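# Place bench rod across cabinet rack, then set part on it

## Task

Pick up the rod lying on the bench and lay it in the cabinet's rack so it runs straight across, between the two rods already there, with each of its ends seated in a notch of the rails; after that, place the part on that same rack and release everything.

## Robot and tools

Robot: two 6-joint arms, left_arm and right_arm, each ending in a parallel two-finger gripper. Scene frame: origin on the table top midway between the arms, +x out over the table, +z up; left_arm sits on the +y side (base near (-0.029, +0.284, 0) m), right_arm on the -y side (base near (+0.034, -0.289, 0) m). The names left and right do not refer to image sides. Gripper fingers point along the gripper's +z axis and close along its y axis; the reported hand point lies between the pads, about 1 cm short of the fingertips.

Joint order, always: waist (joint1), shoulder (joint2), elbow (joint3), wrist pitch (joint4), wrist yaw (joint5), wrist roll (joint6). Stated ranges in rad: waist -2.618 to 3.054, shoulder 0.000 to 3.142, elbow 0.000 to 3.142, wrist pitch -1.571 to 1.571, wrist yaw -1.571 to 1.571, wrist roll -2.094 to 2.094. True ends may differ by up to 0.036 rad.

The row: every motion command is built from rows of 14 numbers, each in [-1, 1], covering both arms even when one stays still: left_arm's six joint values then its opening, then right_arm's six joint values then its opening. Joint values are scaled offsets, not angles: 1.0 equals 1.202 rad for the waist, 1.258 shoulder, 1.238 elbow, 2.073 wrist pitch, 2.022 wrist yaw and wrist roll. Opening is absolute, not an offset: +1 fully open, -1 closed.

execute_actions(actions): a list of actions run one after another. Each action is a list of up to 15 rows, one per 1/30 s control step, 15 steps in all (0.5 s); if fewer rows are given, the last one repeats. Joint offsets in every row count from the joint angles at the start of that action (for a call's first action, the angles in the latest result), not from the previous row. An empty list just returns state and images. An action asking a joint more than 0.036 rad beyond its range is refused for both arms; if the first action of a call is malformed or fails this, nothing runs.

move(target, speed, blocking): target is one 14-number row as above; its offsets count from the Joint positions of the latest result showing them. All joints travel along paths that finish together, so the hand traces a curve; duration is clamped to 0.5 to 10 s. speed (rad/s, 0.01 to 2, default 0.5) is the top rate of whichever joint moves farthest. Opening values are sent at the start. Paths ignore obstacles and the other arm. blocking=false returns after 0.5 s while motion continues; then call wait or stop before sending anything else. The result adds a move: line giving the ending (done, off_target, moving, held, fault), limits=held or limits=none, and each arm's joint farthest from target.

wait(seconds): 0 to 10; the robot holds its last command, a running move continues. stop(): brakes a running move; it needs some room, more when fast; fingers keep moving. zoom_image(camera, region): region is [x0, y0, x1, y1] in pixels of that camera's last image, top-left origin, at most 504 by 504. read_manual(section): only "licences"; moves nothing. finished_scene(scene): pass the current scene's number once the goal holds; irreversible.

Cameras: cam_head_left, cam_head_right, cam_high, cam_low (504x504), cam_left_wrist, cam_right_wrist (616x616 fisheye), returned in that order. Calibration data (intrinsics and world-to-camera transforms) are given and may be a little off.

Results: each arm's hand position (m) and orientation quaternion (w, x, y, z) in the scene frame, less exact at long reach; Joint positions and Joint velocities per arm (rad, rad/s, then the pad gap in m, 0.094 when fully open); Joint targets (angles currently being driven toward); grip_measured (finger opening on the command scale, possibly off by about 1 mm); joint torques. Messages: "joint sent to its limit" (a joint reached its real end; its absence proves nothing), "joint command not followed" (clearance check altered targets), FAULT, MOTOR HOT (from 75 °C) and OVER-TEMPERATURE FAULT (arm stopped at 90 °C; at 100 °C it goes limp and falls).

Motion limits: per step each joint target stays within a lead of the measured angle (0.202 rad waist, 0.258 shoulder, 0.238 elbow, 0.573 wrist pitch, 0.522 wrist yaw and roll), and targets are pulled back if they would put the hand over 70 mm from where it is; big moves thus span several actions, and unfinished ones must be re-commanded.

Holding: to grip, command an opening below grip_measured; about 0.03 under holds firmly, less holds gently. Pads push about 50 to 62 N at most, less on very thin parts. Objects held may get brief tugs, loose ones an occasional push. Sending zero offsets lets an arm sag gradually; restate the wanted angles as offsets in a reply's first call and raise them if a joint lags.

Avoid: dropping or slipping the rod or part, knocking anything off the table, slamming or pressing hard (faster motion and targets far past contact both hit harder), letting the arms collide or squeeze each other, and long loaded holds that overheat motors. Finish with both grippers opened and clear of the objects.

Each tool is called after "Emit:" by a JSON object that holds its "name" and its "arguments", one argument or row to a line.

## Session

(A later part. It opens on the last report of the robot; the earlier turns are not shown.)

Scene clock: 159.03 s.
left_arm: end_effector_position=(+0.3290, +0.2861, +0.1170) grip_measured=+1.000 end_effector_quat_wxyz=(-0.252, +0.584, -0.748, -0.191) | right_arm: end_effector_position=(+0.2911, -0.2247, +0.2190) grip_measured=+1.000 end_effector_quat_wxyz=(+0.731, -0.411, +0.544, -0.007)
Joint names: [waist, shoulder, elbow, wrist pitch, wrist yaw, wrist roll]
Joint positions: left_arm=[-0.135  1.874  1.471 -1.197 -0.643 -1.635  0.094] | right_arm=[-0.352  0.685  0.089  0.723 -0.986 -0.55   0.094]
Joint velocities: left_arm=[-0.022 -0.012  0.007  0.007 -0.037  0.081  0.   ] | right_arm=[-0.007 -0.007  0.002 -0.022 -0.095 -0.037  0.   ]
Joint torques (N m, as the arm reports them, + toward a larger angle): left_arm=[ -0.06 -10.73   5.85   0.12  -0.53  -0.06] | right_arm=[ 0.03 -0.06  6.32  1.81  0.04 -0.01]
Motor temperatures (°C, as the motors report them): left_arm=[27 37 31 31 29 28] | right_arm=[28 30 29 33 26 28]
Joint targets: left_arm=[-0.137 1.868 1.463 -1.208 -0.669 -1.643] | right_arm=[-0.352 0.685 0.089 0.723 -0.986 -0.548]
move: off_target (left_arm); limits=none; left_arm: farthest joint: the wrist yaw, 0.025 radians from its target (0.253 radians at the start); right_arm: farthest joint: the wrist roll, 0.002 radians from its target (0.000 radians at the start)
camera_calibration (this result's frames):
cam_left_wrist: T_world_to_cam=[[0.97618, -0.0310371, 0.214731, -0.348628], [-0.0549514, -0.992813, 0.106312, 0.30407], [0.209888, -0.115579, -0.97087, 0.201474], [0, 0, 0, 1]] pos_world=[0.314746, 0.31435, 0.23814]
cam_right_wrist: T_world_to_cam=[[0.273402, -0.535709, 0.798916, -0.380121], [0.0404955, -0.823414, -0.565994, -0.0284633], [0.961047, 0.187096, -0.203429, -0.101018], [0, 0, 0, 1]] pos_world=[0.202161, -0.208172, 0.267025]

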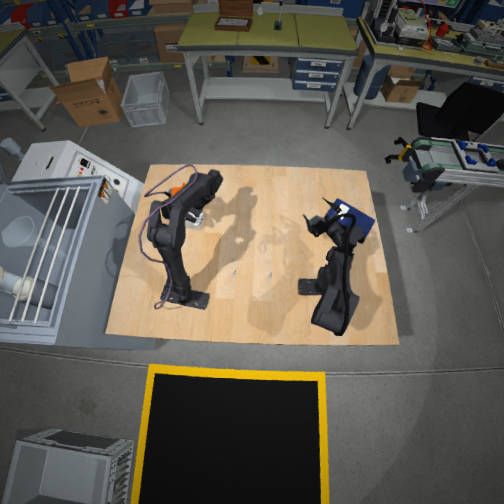

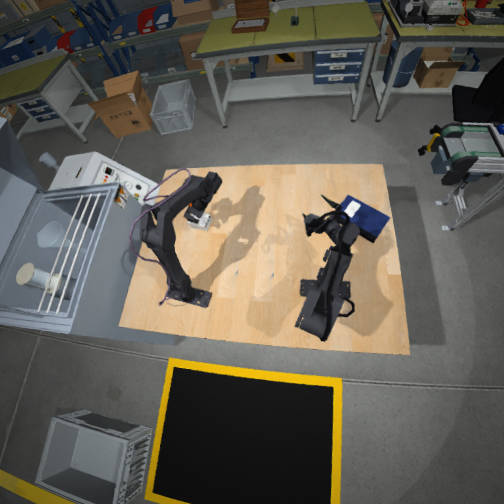

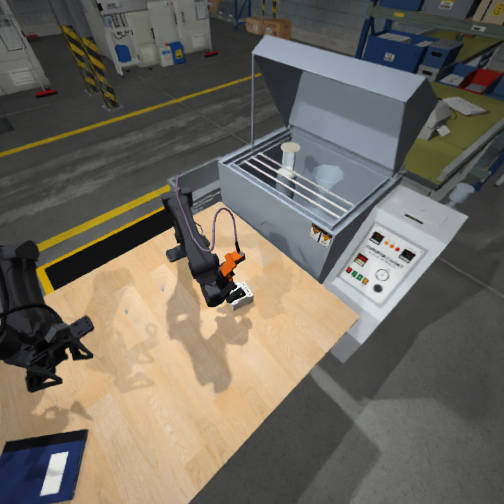

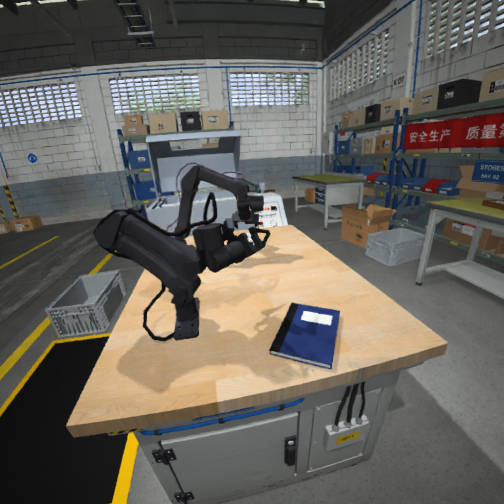

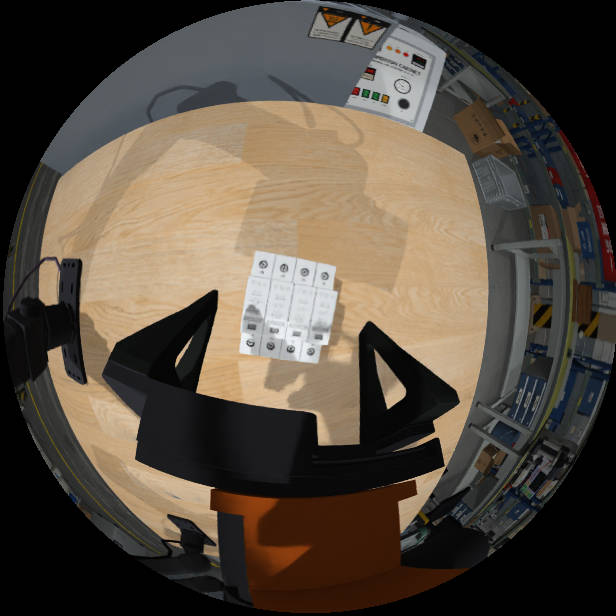

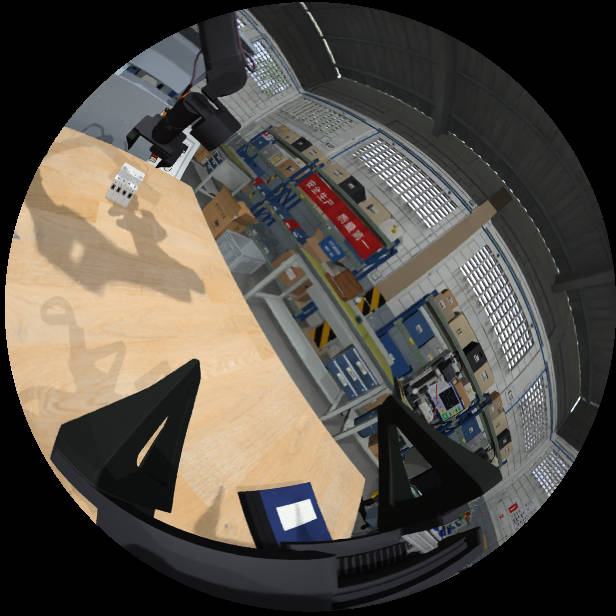

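Emit:
{"name": "move", "arguments": {
  "target": [0.012,0.087,-0.149,0.145,-0.026,0,1,0,0,0,0,0,0,1],
  "speed": 0.3
}}

Scene clock: 163.60 s.
left_arm: end_effector_position=(+0.3360, +0.2879, +0.0400) grip_measured=+1.000 end_effector_quat_wxyz=(-0.263, +0.581, -0.744, -0.198) | right_arm: end_effector_position=(+0.2911, -0.2247, +0.2190) grip_measured=+1.000 end_effector_quat_wxyz=(+0.731, -0.411, +0.544, -0.007)
Joint names: [waist, shoulder, elbow, wrist pitch, wrist yaw, wrist roll]
Joint positions: left_arm=[-0.135  1.988  1.295 -0.908 -0.67  -1.636  0.094] | right_arm=[-0.352  0.685  0.089  0.723 -0.986 -0.551  0.094]
Joint velocities: left_arm=[-0.007 -0.007 -0.007  0.007 -0.066  0.022  0.   ] | right_arm=[-0.002 -0.002 -0.007 -0.007  0.037 -0.095  0.   ]
Joint torques (N m, as the arm reports them, + toward a larger angle): left_arm=[  0.99 -11.18   5.23   0.37  -0.55   0.  ] | right_arm=[ 0.05 -0.11  6.3   1.82  0.04 -0.01]
Motor temperatures (°C, as the motors report them): left_arm=[27 37 31 30 29 28] | right_arm=[28 30 29 33 26 28]
Joint targets: left_arm=[-0.121 1.983 1.286 -0.897 -0.696 -1.635] | right_arm=[-0.352 0.685 0.089 0.723 -0.986 -0.550]
move: off_target (left_arm); limits=none; left_arm: farthest joint: the wrist yaw, 0.025 radians from its target (0.052 radians at the start); right_arm: farthest joint: the wrist roll, 0.001 radians from its target (0.000 radians at the start)
camera_calibration (this result's frames):
cam_left_wrist: T_world_to_cam=[[0.97433, -0.036851, 0.222086, -0.336941], [-0.0559322, -0.995204, 0.080249, 0.31651], [0.218064, -0.0906108, -0.971719, 0.115523], [0, 0, 0, 1]] pos_world=[0.320804, 0.313043, 0.161686]
cam_right_wrist: T_world_to_cam=[[0.27262, -0.534761, 0.799818, -0.379878], [0.04092, -0.82411, -0.56495, -0.0289721], [0.961251, 0.186745, -0.202787, -0.101297], [0, 0, 0, 1]] pos_world=[0.20212, -0.208104, 0.266924]

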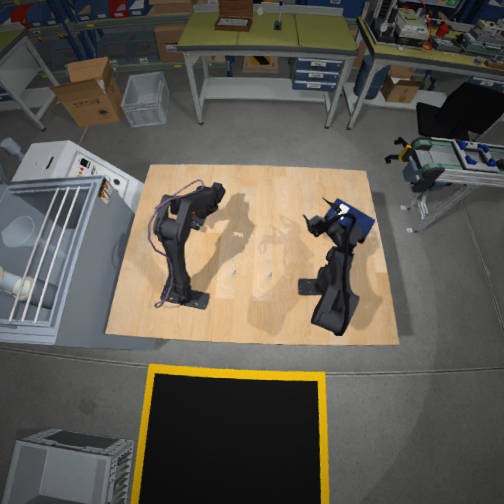

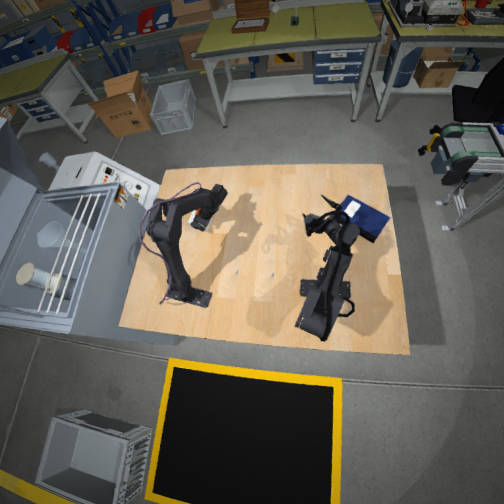

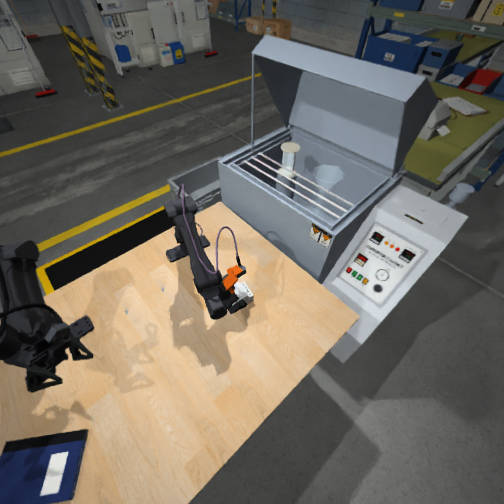

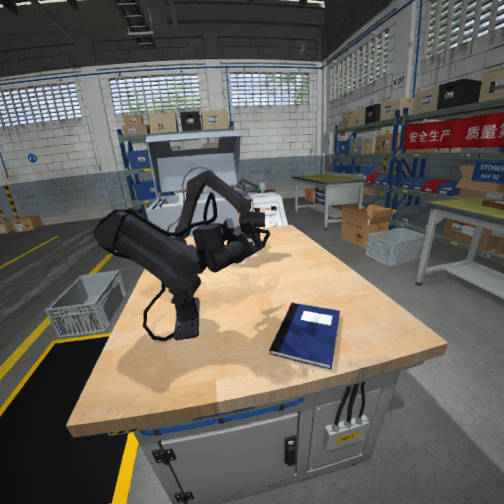

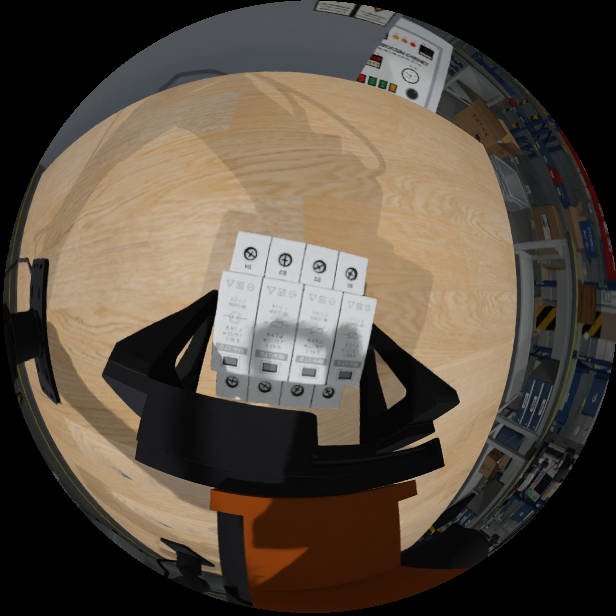

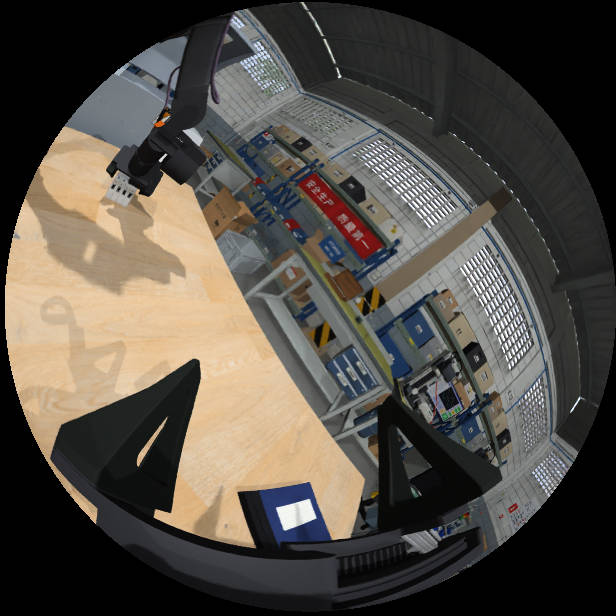

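Emit:
{"name": "move", "arguments": {
  "target": [0,-0.005,0.005,0,-0.01,0,0.48,0,0,0,0,0,0,1]
}}

Scene clock: 165.37 s.
left_arm: end_effector_position=(+0.3357, +0.2876, +0.0396) grip_measured=+0.530 end_effector_quat_wxyz=(-0.262, +0.581, -0.745, -0.198) | right_arm: end_effector_position=(+0.2911, -0.2247, +0.2190) grip_measured=+1.000 end_effector_quat_wxyz=(+0.731, -0.412, +0.544, -0.008)
Joint names: [waist, shoulder, elbow, wrist pitch, wrist yaw, wrist roll]
Joint positions: left_arm=[-0.135  1.988  1.295 -0.908 -0.667 -1.636  0.072] | right_arm=[-0.352  0.685  0.089  0.723 -0.986 -0.553  0.094]
Joint velocities: left_arm=[-0.007  0.017 -0.007 -0.007 -0.066  0.051  0.   ] | right_arm=[ 0.007  0.002  0.022  0.037 -0.081 -0.037  0.   ]
Joint torques (N m, as the arm reports them, + toward a larger angle): left_arm=[  0.05 -11.38   6.57   0.25  -0.53   0.  ] | right_arm=[ 0.03 -0.07  6.32  1.81  0.03 -0.01]
Motor temperatures (°C, as the motors report them): left_arm=[27 37 31 30 29 28] | right_arm=[28 30 29 33 26 28]
Joint targets: left_arm=[-0.135 1.981 1.302 -0.908 -0.690 -1.635] | right_arm=[-0.352 0.685 0.089 0.723 -0.986 -0.551]
move: off_target (left_arm); limits=none; left_arm: farthest joint: the wrist yaw, 0.023 radians from its target (0.020 radians at the start); right_arm: farthest joint: the wrist roll, 0.002 radians from its target (0.000 radians at the start)
camera_calibration (this result's frames):
cam_left_wrist: T_world_to_cam=[[0.974655, -0.0358615, 0.220821, -0.336883], [-0.0554295, -0.995001, 0.0830644, 0.315843], [0.216739, -0.0931991, -0.971771, 0.116347], [0, 0, 0, 1]] pos_world=[0.320635, 0.313027, 0.161219]
cam_right_wrist: T_world_to_cam=[[0.271838, -0.533811, 0.800718, -0.379634], [0.0413435, -0.824805, -0.563904, -0.0294805], [0.961454, 0.186395, -0.202144, -0.101575], [0, 0, 0, 1]] pos_world=[0.202078, -0.208036, 0.266823]

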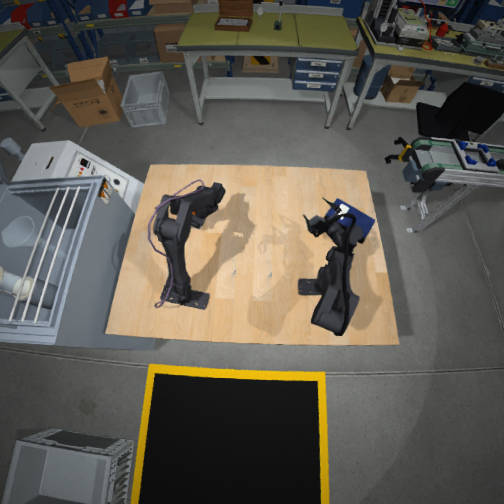

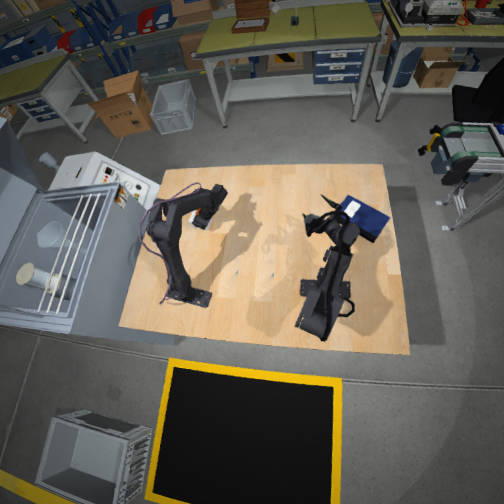

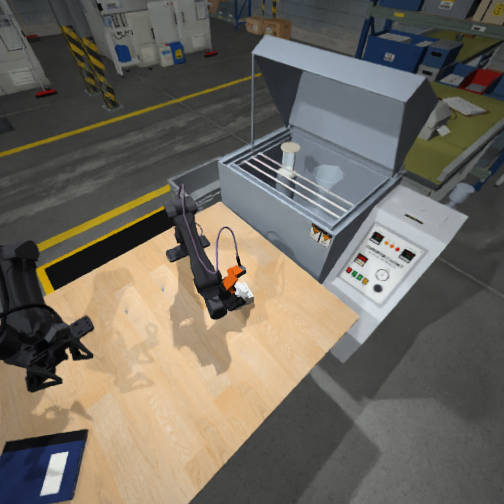

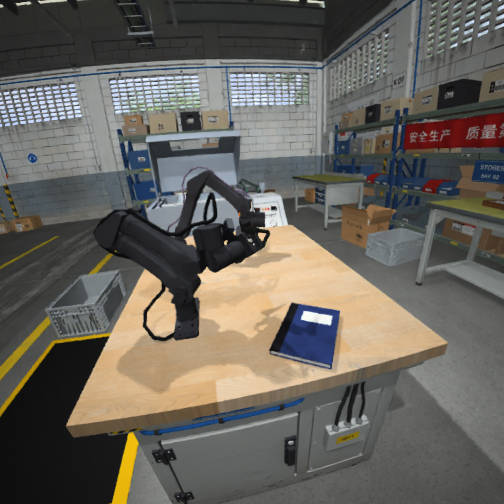

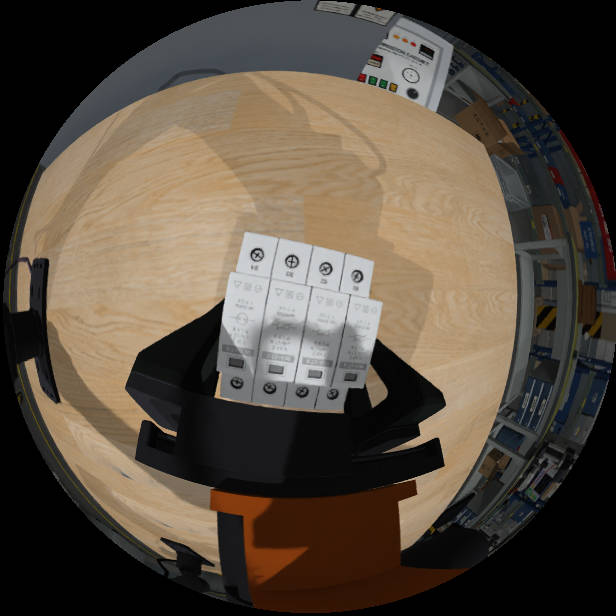

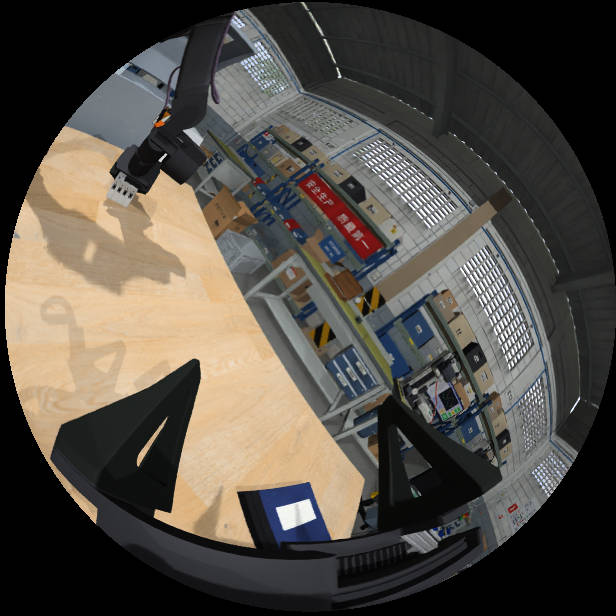

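Emit:
{"name": "move", "arguments": {
  "target": [0.86,-0.68,0.16,-0.141,0.333,0.813,0.48,0,0,0,0,0,0,1],
  "speed": 0.8
}}

Scene clock: 171.43 s.
left_arm: end_effector_position=(+0.1743, +0.4656, +0.2841) grip_measured=+0.530 end_effector_quat_wxyz=(+0.280, -0.339, +0.892, +0.107) | right_arm: end_effector_position=(+0.2911, -0.2247, +0.2190) grip_measured=+1.000 end_effector_quat_wxyz=(+0.731, -0.412, +0.543, -0.008)
Joint names: [waist, shoulder, elbow, wrist pitch, wrist yaw, wrist roll]
Joint positions: left_arm=[ 0.89   1.154  1.445 -1.252 -0.002 -0.001  0.072] | right_arm=[-0.352  0.685  0.089  0.723 -0.986 -0.554  0.094]
Joint velocities: left_arm=[ 0.002 -0.002 -0.002 -0.037 -0.007  0.007  0.   ] | right_arm=[-0.007 -0.012 -0.007 -0.037 -0.037 -0.11   0.   ]
Joint torques (N m, as the arm reports them, + toward a larger angle): left_arm=[ 0.63 -5.08 10.89  2.08  0.05  0.07] | right_arm=[ 0.06 -0.07  6.31  1.81  0.03 -0.01]
Motor temperatures (°C, as the motors report them): left_arm=[27 36 31 30 29 28] | right_arm=[28 30 29 33 26 28]
Joint targets: left_arm=[0.898 1.132 1.493 -1.200 0.006 0.008] | right_arm=[-0.352 0.685 0.089 0.723 -0.986 -0.553]
move: off_target (left_arm); limits=none; left_arm: farthest joint: the wrist pitch, 0.052 radians from its target (0.292 radians at the start); right_arm: farthest joint: the wrist roll, 0.001 radians from its target (0.000 radians at the start)
camera_calibration (this result's frames):
cam_left_wrist: T_world_to_cam=[[0.797423, -0.569972, 0.198113, 0.0588163], [-0.598365, -0.789321, 0.13759, 0.447118], [0.0779518, -0.228261, -0.970474, 0.492253], [0, 0, 0, 1]] pos_world=[0.182266, 0.498805, 0.404547]
cam_right_wrist: T_world_to_cam=[[0.271251, -0.533098, 0.801392, -0.379451], [0.0416604, -0.825325, -0.563119, -0.0298616], [0.961607, 0.186133, -0.201661, -0.101784], [0, 0, 0, 1]] pos_world=[0.202047, -0.207985, 0.266747]

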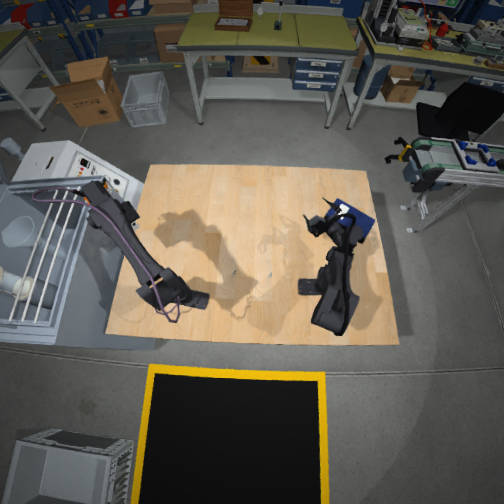

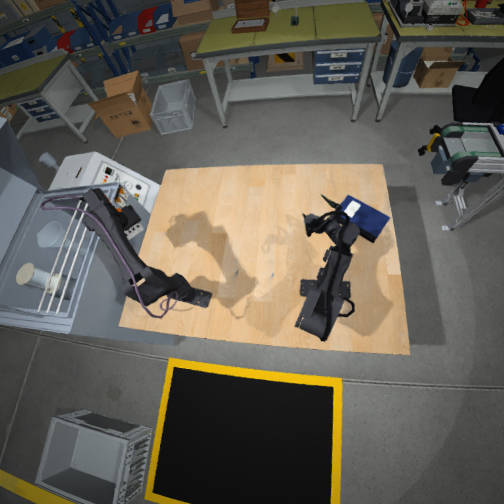

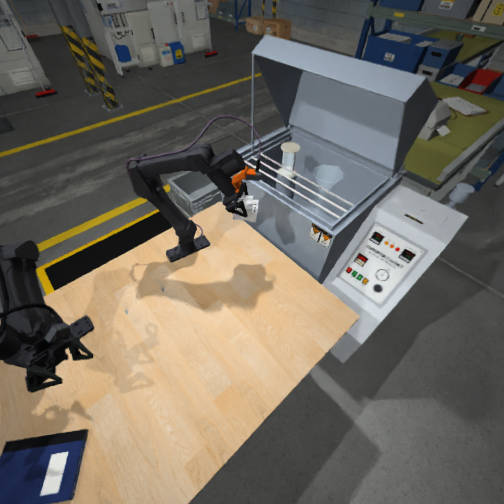

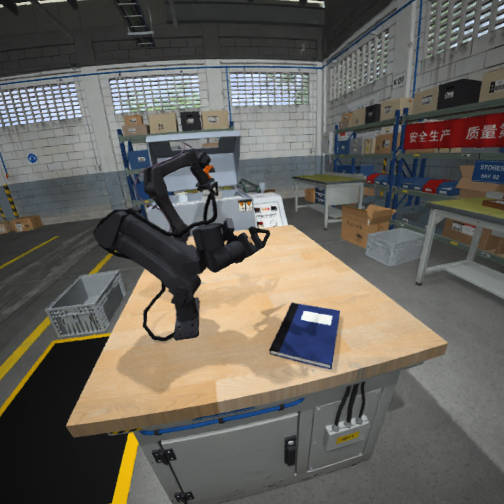

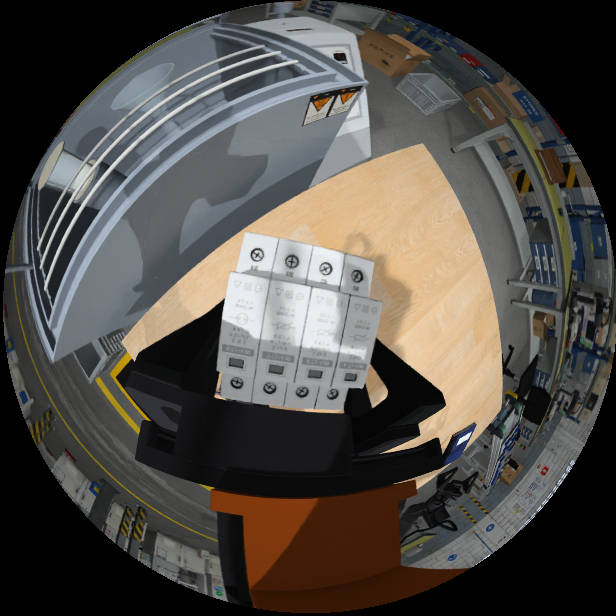

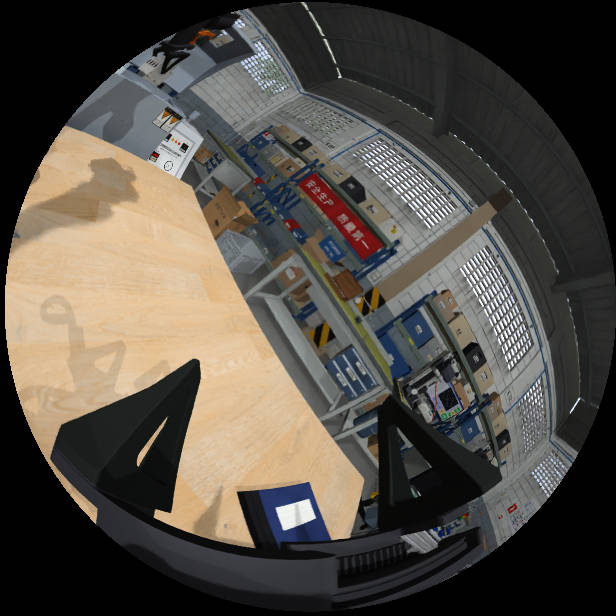

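Targets with sag compensation: q2 1.985, q3 2.272, q4 −1.025.

Emit:
{"name": "move", "arguments": {
  "target": [0.667,0.66,0.668,0.11,0,0,0.48,0,0,0,0,0,0,1],
  "speed": 0.5
}}

Emit:
{"name": "zoom_image", "arguments": {
  "camera": "cam_high",
  "region": [230, 110, 340, 220]
}}

Scene clock: 175.83 s.
left_arm: end_effector_position=(-0.0120, +0.7997, +0.2629) grip_measured=+0.530 end_effector_quat_wxyz=(-0.229, +0.658, -0.681, -0.225) | right_arm: end_effector_position=(+0.2911, -0.2247, +0.2190) grip_measured=+1.000 end_effector_quat_wxyz=(+0.731, -0.413, +0.543, -0.009)
Joint names: [waist, shoulder, elbow, wrist pitch, wrist yaw, wrist roll]
Joint positions: left_arm=[ 1.698  2.024  2.21  -1.104 -0.006 -0.001  0.072] | right_arm=[-0.352  0.685  0.089  0.723 -0.986 -0.556  0.094]
Joint velocities: left_arm=[-0.007  0.027 -0.007  0.066 -0.051  0.007 -0.   ] | right_arm=[-0.007 -0.002  0.017 -0.051  0.007  0.037  0.   ]
Joint torques (N m, as the arm reports them, + toward a larger angle): left_arm=[ -0.39 -16.44  12.58   2.47   0.02  -0.01] | right_arm=[ 0.05 -0.06  6.31  1.81  0.03 -0.02]
Motor temperatures (°C, as the motors report them): left_arm=[27 36 32 31 29 28] | right_arm=[28 30 29 33 26 28]
Joint targets: left_arm=[1.691 1.984 2.272 -1.024 -0.002 -0.001] | right_arm=[-0.352 0.685 0.089 0.723 -0.986 -0.554]
move: off_target (left_arm); limits=none; left_arm: farthest joint: the wrist pitch, 0.080 radians from its target (0.228 radians at the start); right_arm: farthest joint: the wrist roll, 0.002 radians from its target (0.000 radians at the start)
camera_calibration (this result's frames):
cam_left_wrist: T_world_to_cam=[[0.962874, 0.176447, 0.204303, -0.194497], [0.159986, -0.982576, 0.0945955, 0.777186], [0.217434, -0.0583981, -0.974326, 0.429258], [0, 0, 0, 1]] pos_world=[-0.0303977, 0.823031, 0.384456]
cam_right_wrist: T_world_to_cam=[[0.270468, -0.532146, 0.802289, -0.379205], [0.0420821, -0.826017, -0.562072, -0.0303696], [0.961809, 0.185784, -0.201017, -0.102063], [0, 0, 0, 1]] pos_world=[0.202006, -0.207917, 0.266646]

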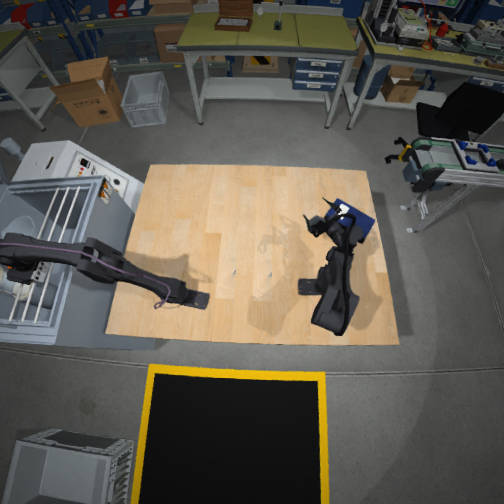

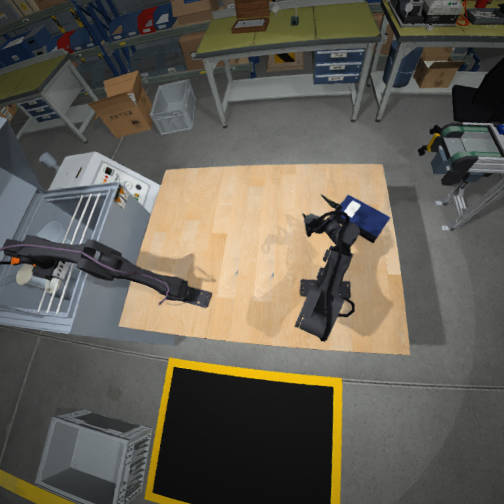

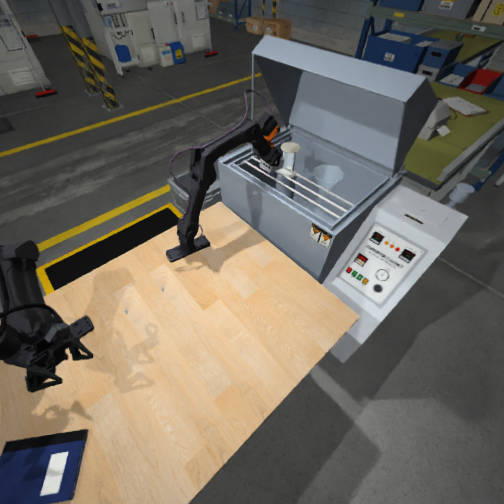

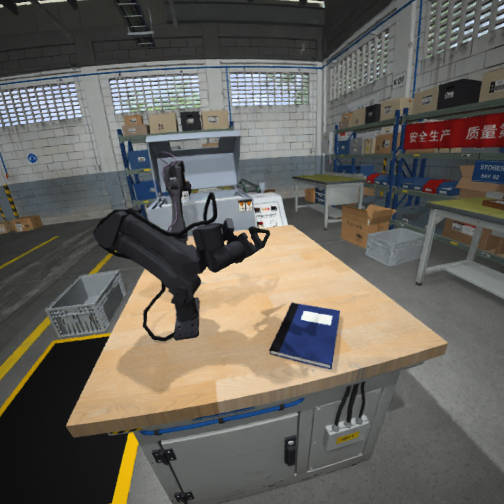

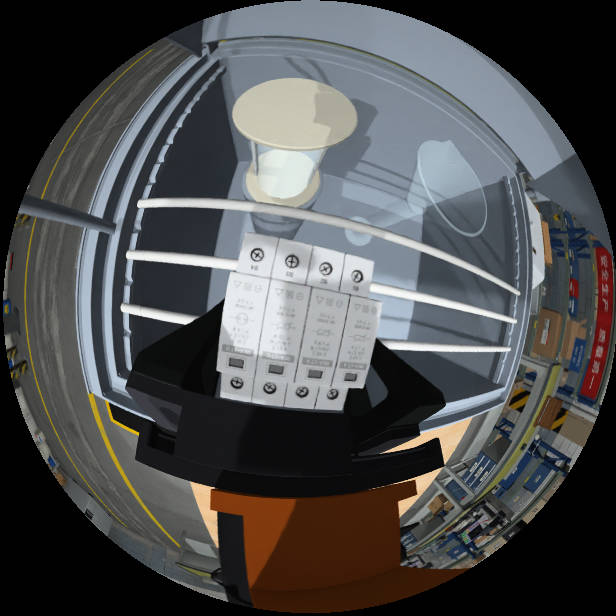

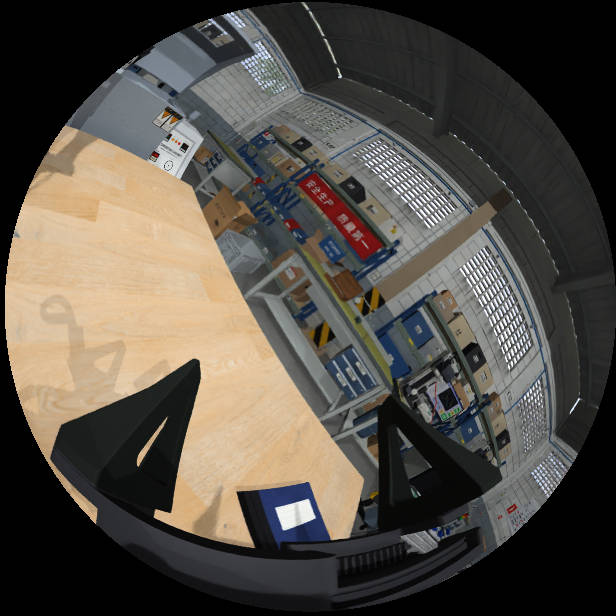

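Region (230, 110, 340, 220) of cam_high's 504x504 image, scaled by 4.582, with more detail than that image has.

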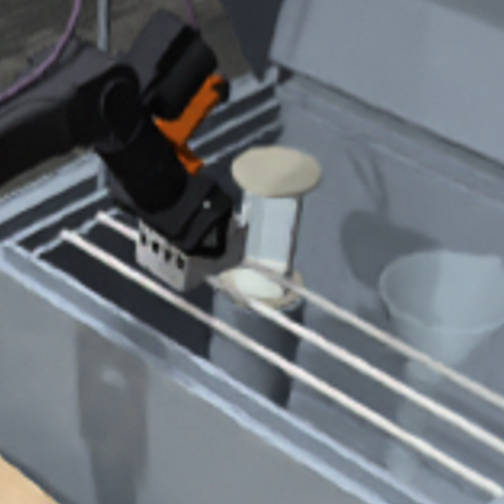

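Emit:
{"name": "move", "arguments": {
  "target": [0,-0.079,-0.166,0.129,0,0,0.48,0,0,0,0,0,0,1],
  "speed": 0.2
}}

Emit:
{"name": "zoom_image", "arguments": {
  "camera": "cam_high",
  "region": [240, 130, 310, 200]
}}

Scene clock: 181.73 s.
left_arm: end_effector_position=(-0.0116, +0.8054, +0.2321) grip_measured=+0.530 end_effector_quat_wxyz=(-0.236, +0.656, -0.679, -0.230) | right_arm: end_effector_position=(+0.2911, -0.2247, +0.2190) grip_measured=+1.000 end_effector_quat_wxyz=(+0.731, -0.413, +0.543, -0.009)
Joint names: [waist, shoulder, elbow, wrist pitch, wrist yaw, wrist roll]
Joint positions: left_arm=[ 1.698  1.974  1.995 -0.919 -0.004 -0.001  0.072] | right_arm=[-0.352  0.685  0.089  0.723 -0.986 -0.557  0.094]
Joint velocities: left_arm=[ 0.012 -0.002  0.007 -0.022 -0.022 -0.022  0.   ] | right_arm=[ 0.007  0.012 -0.007 -0.022  0.066  0.007  0.   ]
Joint torques (N m, as the arm reports them, + toward a larger angle): left_arm=[  0.05 -17.2    8.42   2.55  -0.03   0.01] | right_arm=[ 0.05 -0.13  6.33  1.81  0.03  0.  ]
Motor temperatures (°C, as the motors report them): left_arm=[27 37 33 32 29 28] | right_arm=[28 30 29 33 26 28]
Joint targets: left_arm=[1.698 1.925 2.005 -0.836 -0.005 -0.001] | right_arm=[-0.352 0.685 0.089 0.723 -0.986 -0.556]
move: off_target (left_arm); limits=none; left_arm: farthest joint: the wrist pitch, 0.082 radians from its target (0.267 radians at the start); right_arm: farthest joint: the wrist roll, 0.001 radians from its target (0.000 radians at the start)
camera_calibration (this result's frames):
cam_left_wrist: T_world_to_cam=[[0.962462, 0.172332, 0.209689, -0.187565], [0.159707, -0.984246, 0.0758534, 0.791383], [0.219457, -0.0395172, -0.974821, 0.384445], [0, 0, 0, 1]] pos_world=[-0.0302343, 0.826431, 0.354066]
cam_right_wrist: T_world_to_cam=[[0.269684, -0.531193, 0.803184, -0.378959], [0.0425028, -0.826709, -0.561023, -0.0308772], [0.962011, 0.185436, -0.200373, -0.102341], [0, 0, 0, 1]] pos_world=[0.201964, -0.207849, 0.266545]

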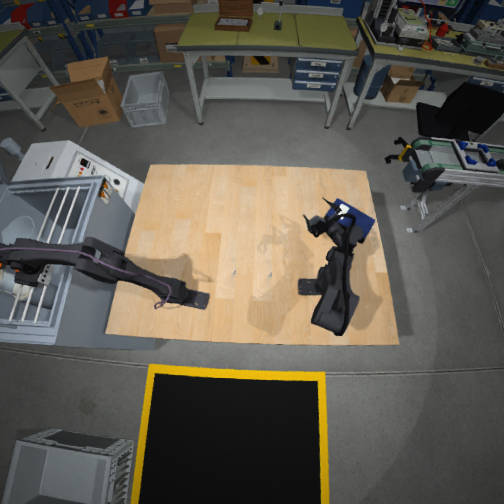

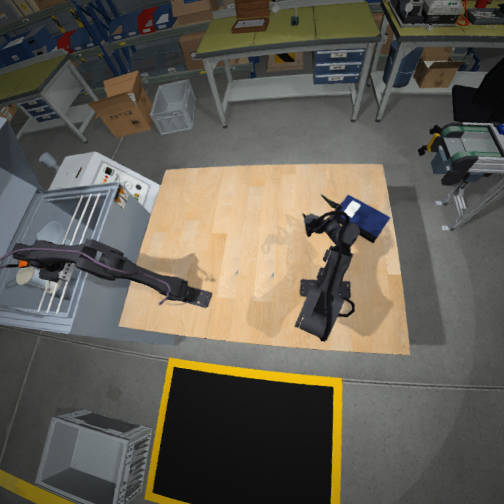

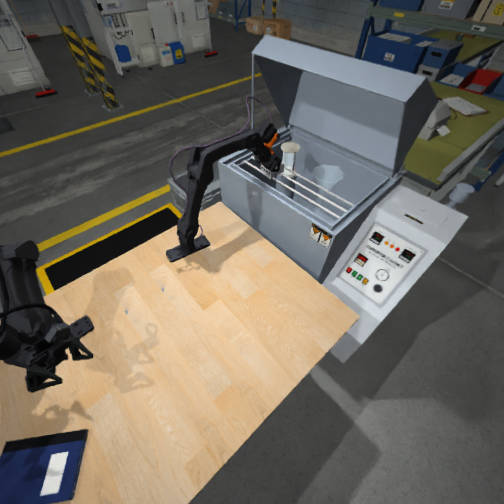

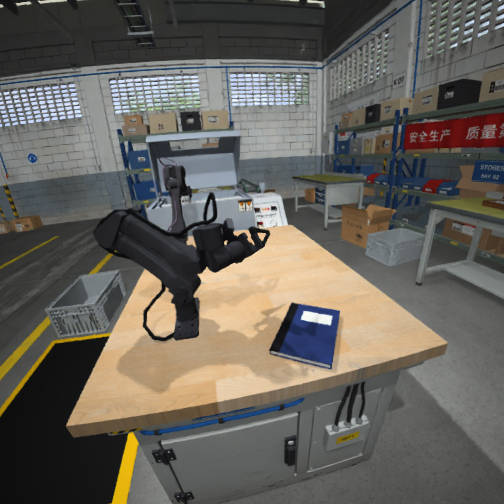

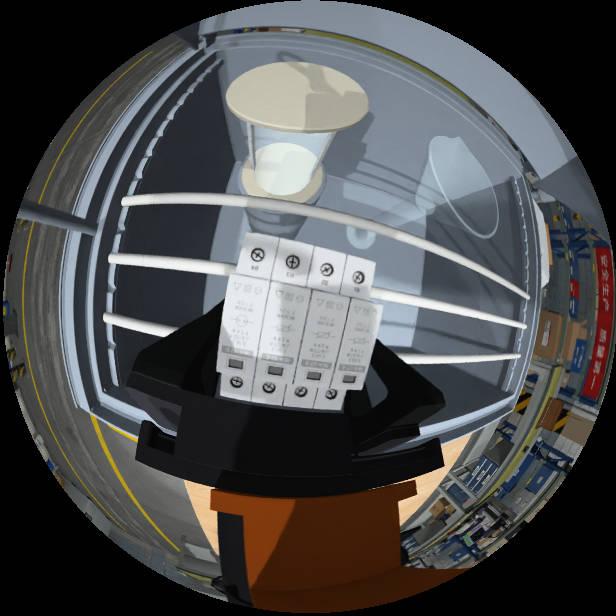

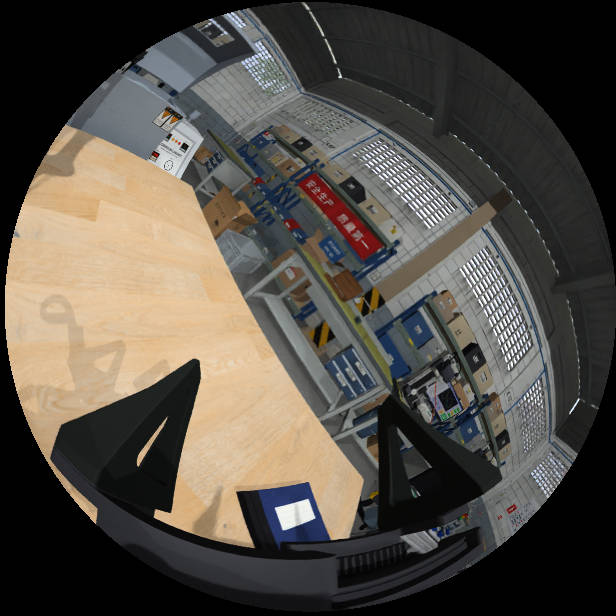

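Region (240, 130, 310, 200) of cam_high's 504x504 image, scaled by 7.200, with more detail than that image has.

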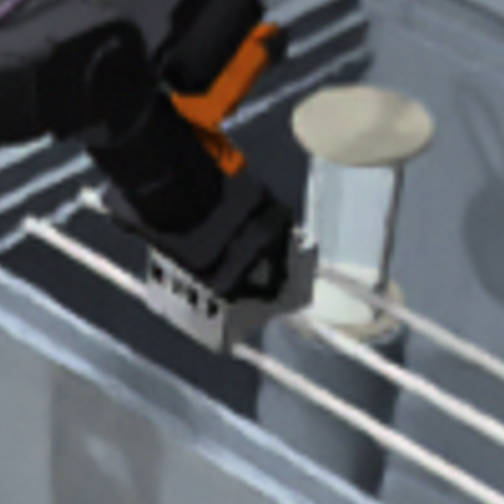

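Nearly touching; let it settle gently.

Emit:
{"name": "move", "arguments": {
  "target": [0,-0.008,0,0.02,0,0,0.48,0,0,0,0,0,0,1]
}}

Emit:
{"name": "zoom_image", "arguments": {
  "camera": "cam_high",
  "region": [240, 130, 310, 200]
}}

Scene clock: 184.40 s.
left_arm: end_effector_position=(-0.0116, +0.8053, +0.2308) grip_measured=+0.530 end_effector_quat_wxyz=(-0.235, +0.657, -0.679, -0.229) | right_arm: end_effector_position=(+0.2911, -0.2247, +0.2190) grip_measured=+1.000 end_effector_quat_wxyz=(+0.731, -0.413, +0.542, -0.010)
Joint names: [waist, shoulder, elbow, wrist pitch, wrist yaw, wrist roll]
Joint positions: left_arm=[ 1.698  1.976  1.995 -0.92  -0.004 -0.001  0.072] | right_arm=[-0.352  0.685  0.089  0.723 -0.986 -0.559  0.094]
Joint velocities: left_arm=[ 0.017 -0.002 -0.022  0.037  0.051 -0.022 -0.001] | right_arm=[-0.012 -0.017  0.012 -0.022  0.022 -0.125  0.   ]
Joint torques (N m, as the arm reports them, + toward a larger angle): left_arm=[  0.06 -13.45   7.53   2.07  -0.02   0.  ] | right_arm=[ 0.04 -0.11  6.31  1.81  0.04 -0.01]
Motor temperatures (°C, as the motors report them): left_arm=[27 38 33 33 29 28] | right_arm=[28 30 29 33 26 28]
Joint targets: left_arm=[1.698 1.964 1.995 -0.877 -0.005 -0.001] | right_arm=[-0.352 0.685 0.089 0.723 -0.986 -0.557]
move: off_target (left_arm); limits=none; left_arm: farthest joint: the wrist pitch, 0.043 radians from its target (0.041 radians at the start); right_arm: farthest joint: the wrist roll, 0.002 radians from its target (0.000 radians at the start)
camera_calibration (this result's frames):
cam_left_wrist: T_world_to_cam=[[0.962491, 0.17313, 0.208896, -0.187729], [0.159718, -0.98395, 0.0795827, 0.790225], [0.219321, -0.0432332, -0.974694, 0.386181], [0, 0, 0, 1]] pos_world=[-0.0302231, 0.826739, 0.352736]
cam_right_wrist: T_world_to_cam=[[0.268899, -0.530239, 0.804077, -0.378712], [0.0429225, -0.827399, -0.559972, -0.0313845], [0.962212, 0.185089, -0.199727, -0.102619], [0, 0, 0, 1]] pos_world=[0.201923, -0.207782, 0.266443]

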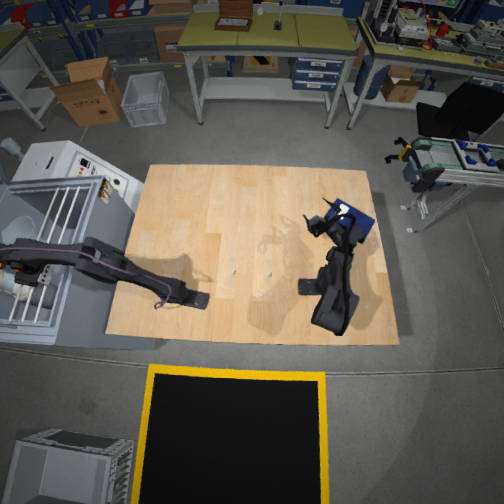

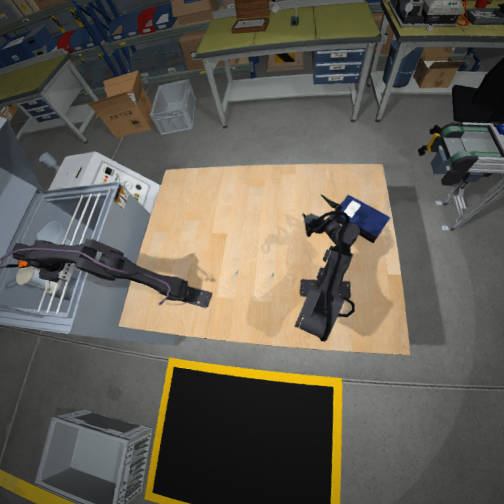

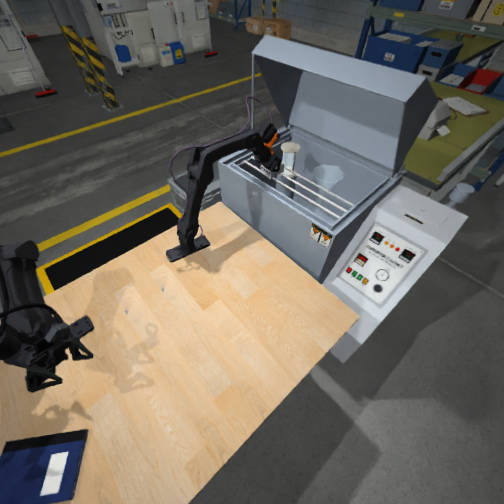

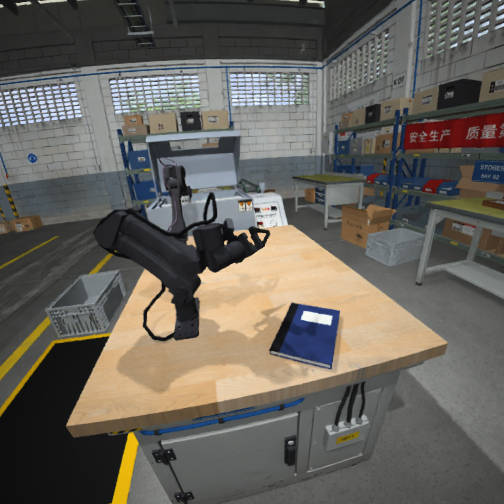

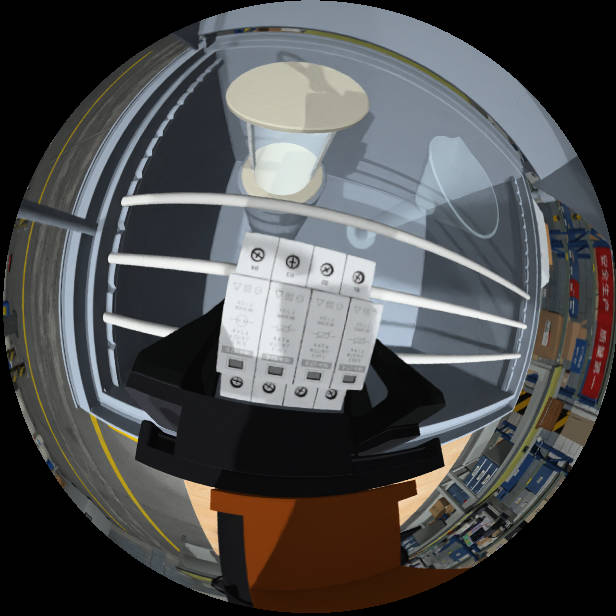

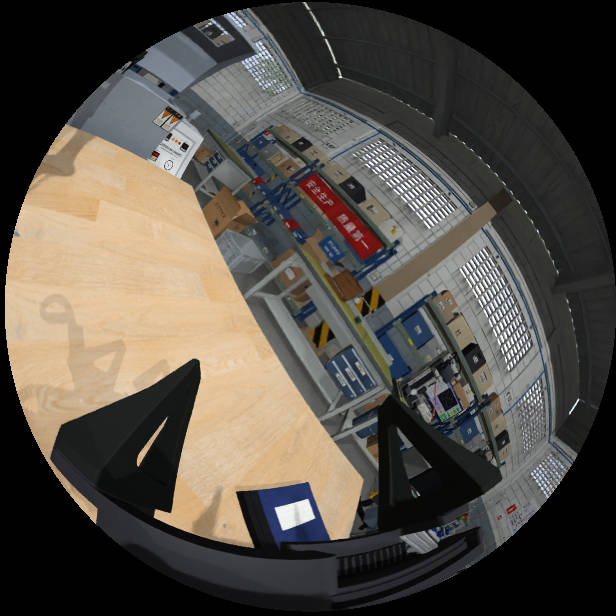

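Region (240, 130, 310, 200) of cam_high's 504x504 image, scaled by 7.200, with more detail than that image has.

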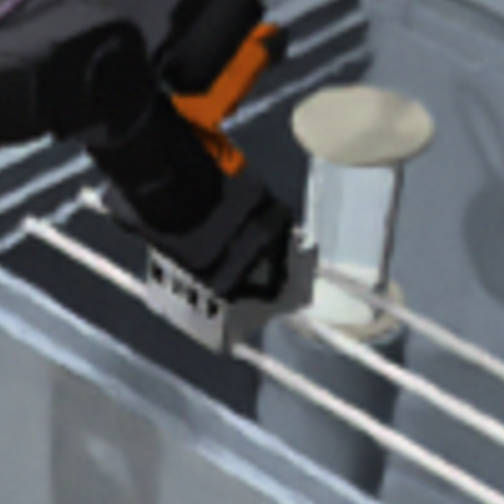

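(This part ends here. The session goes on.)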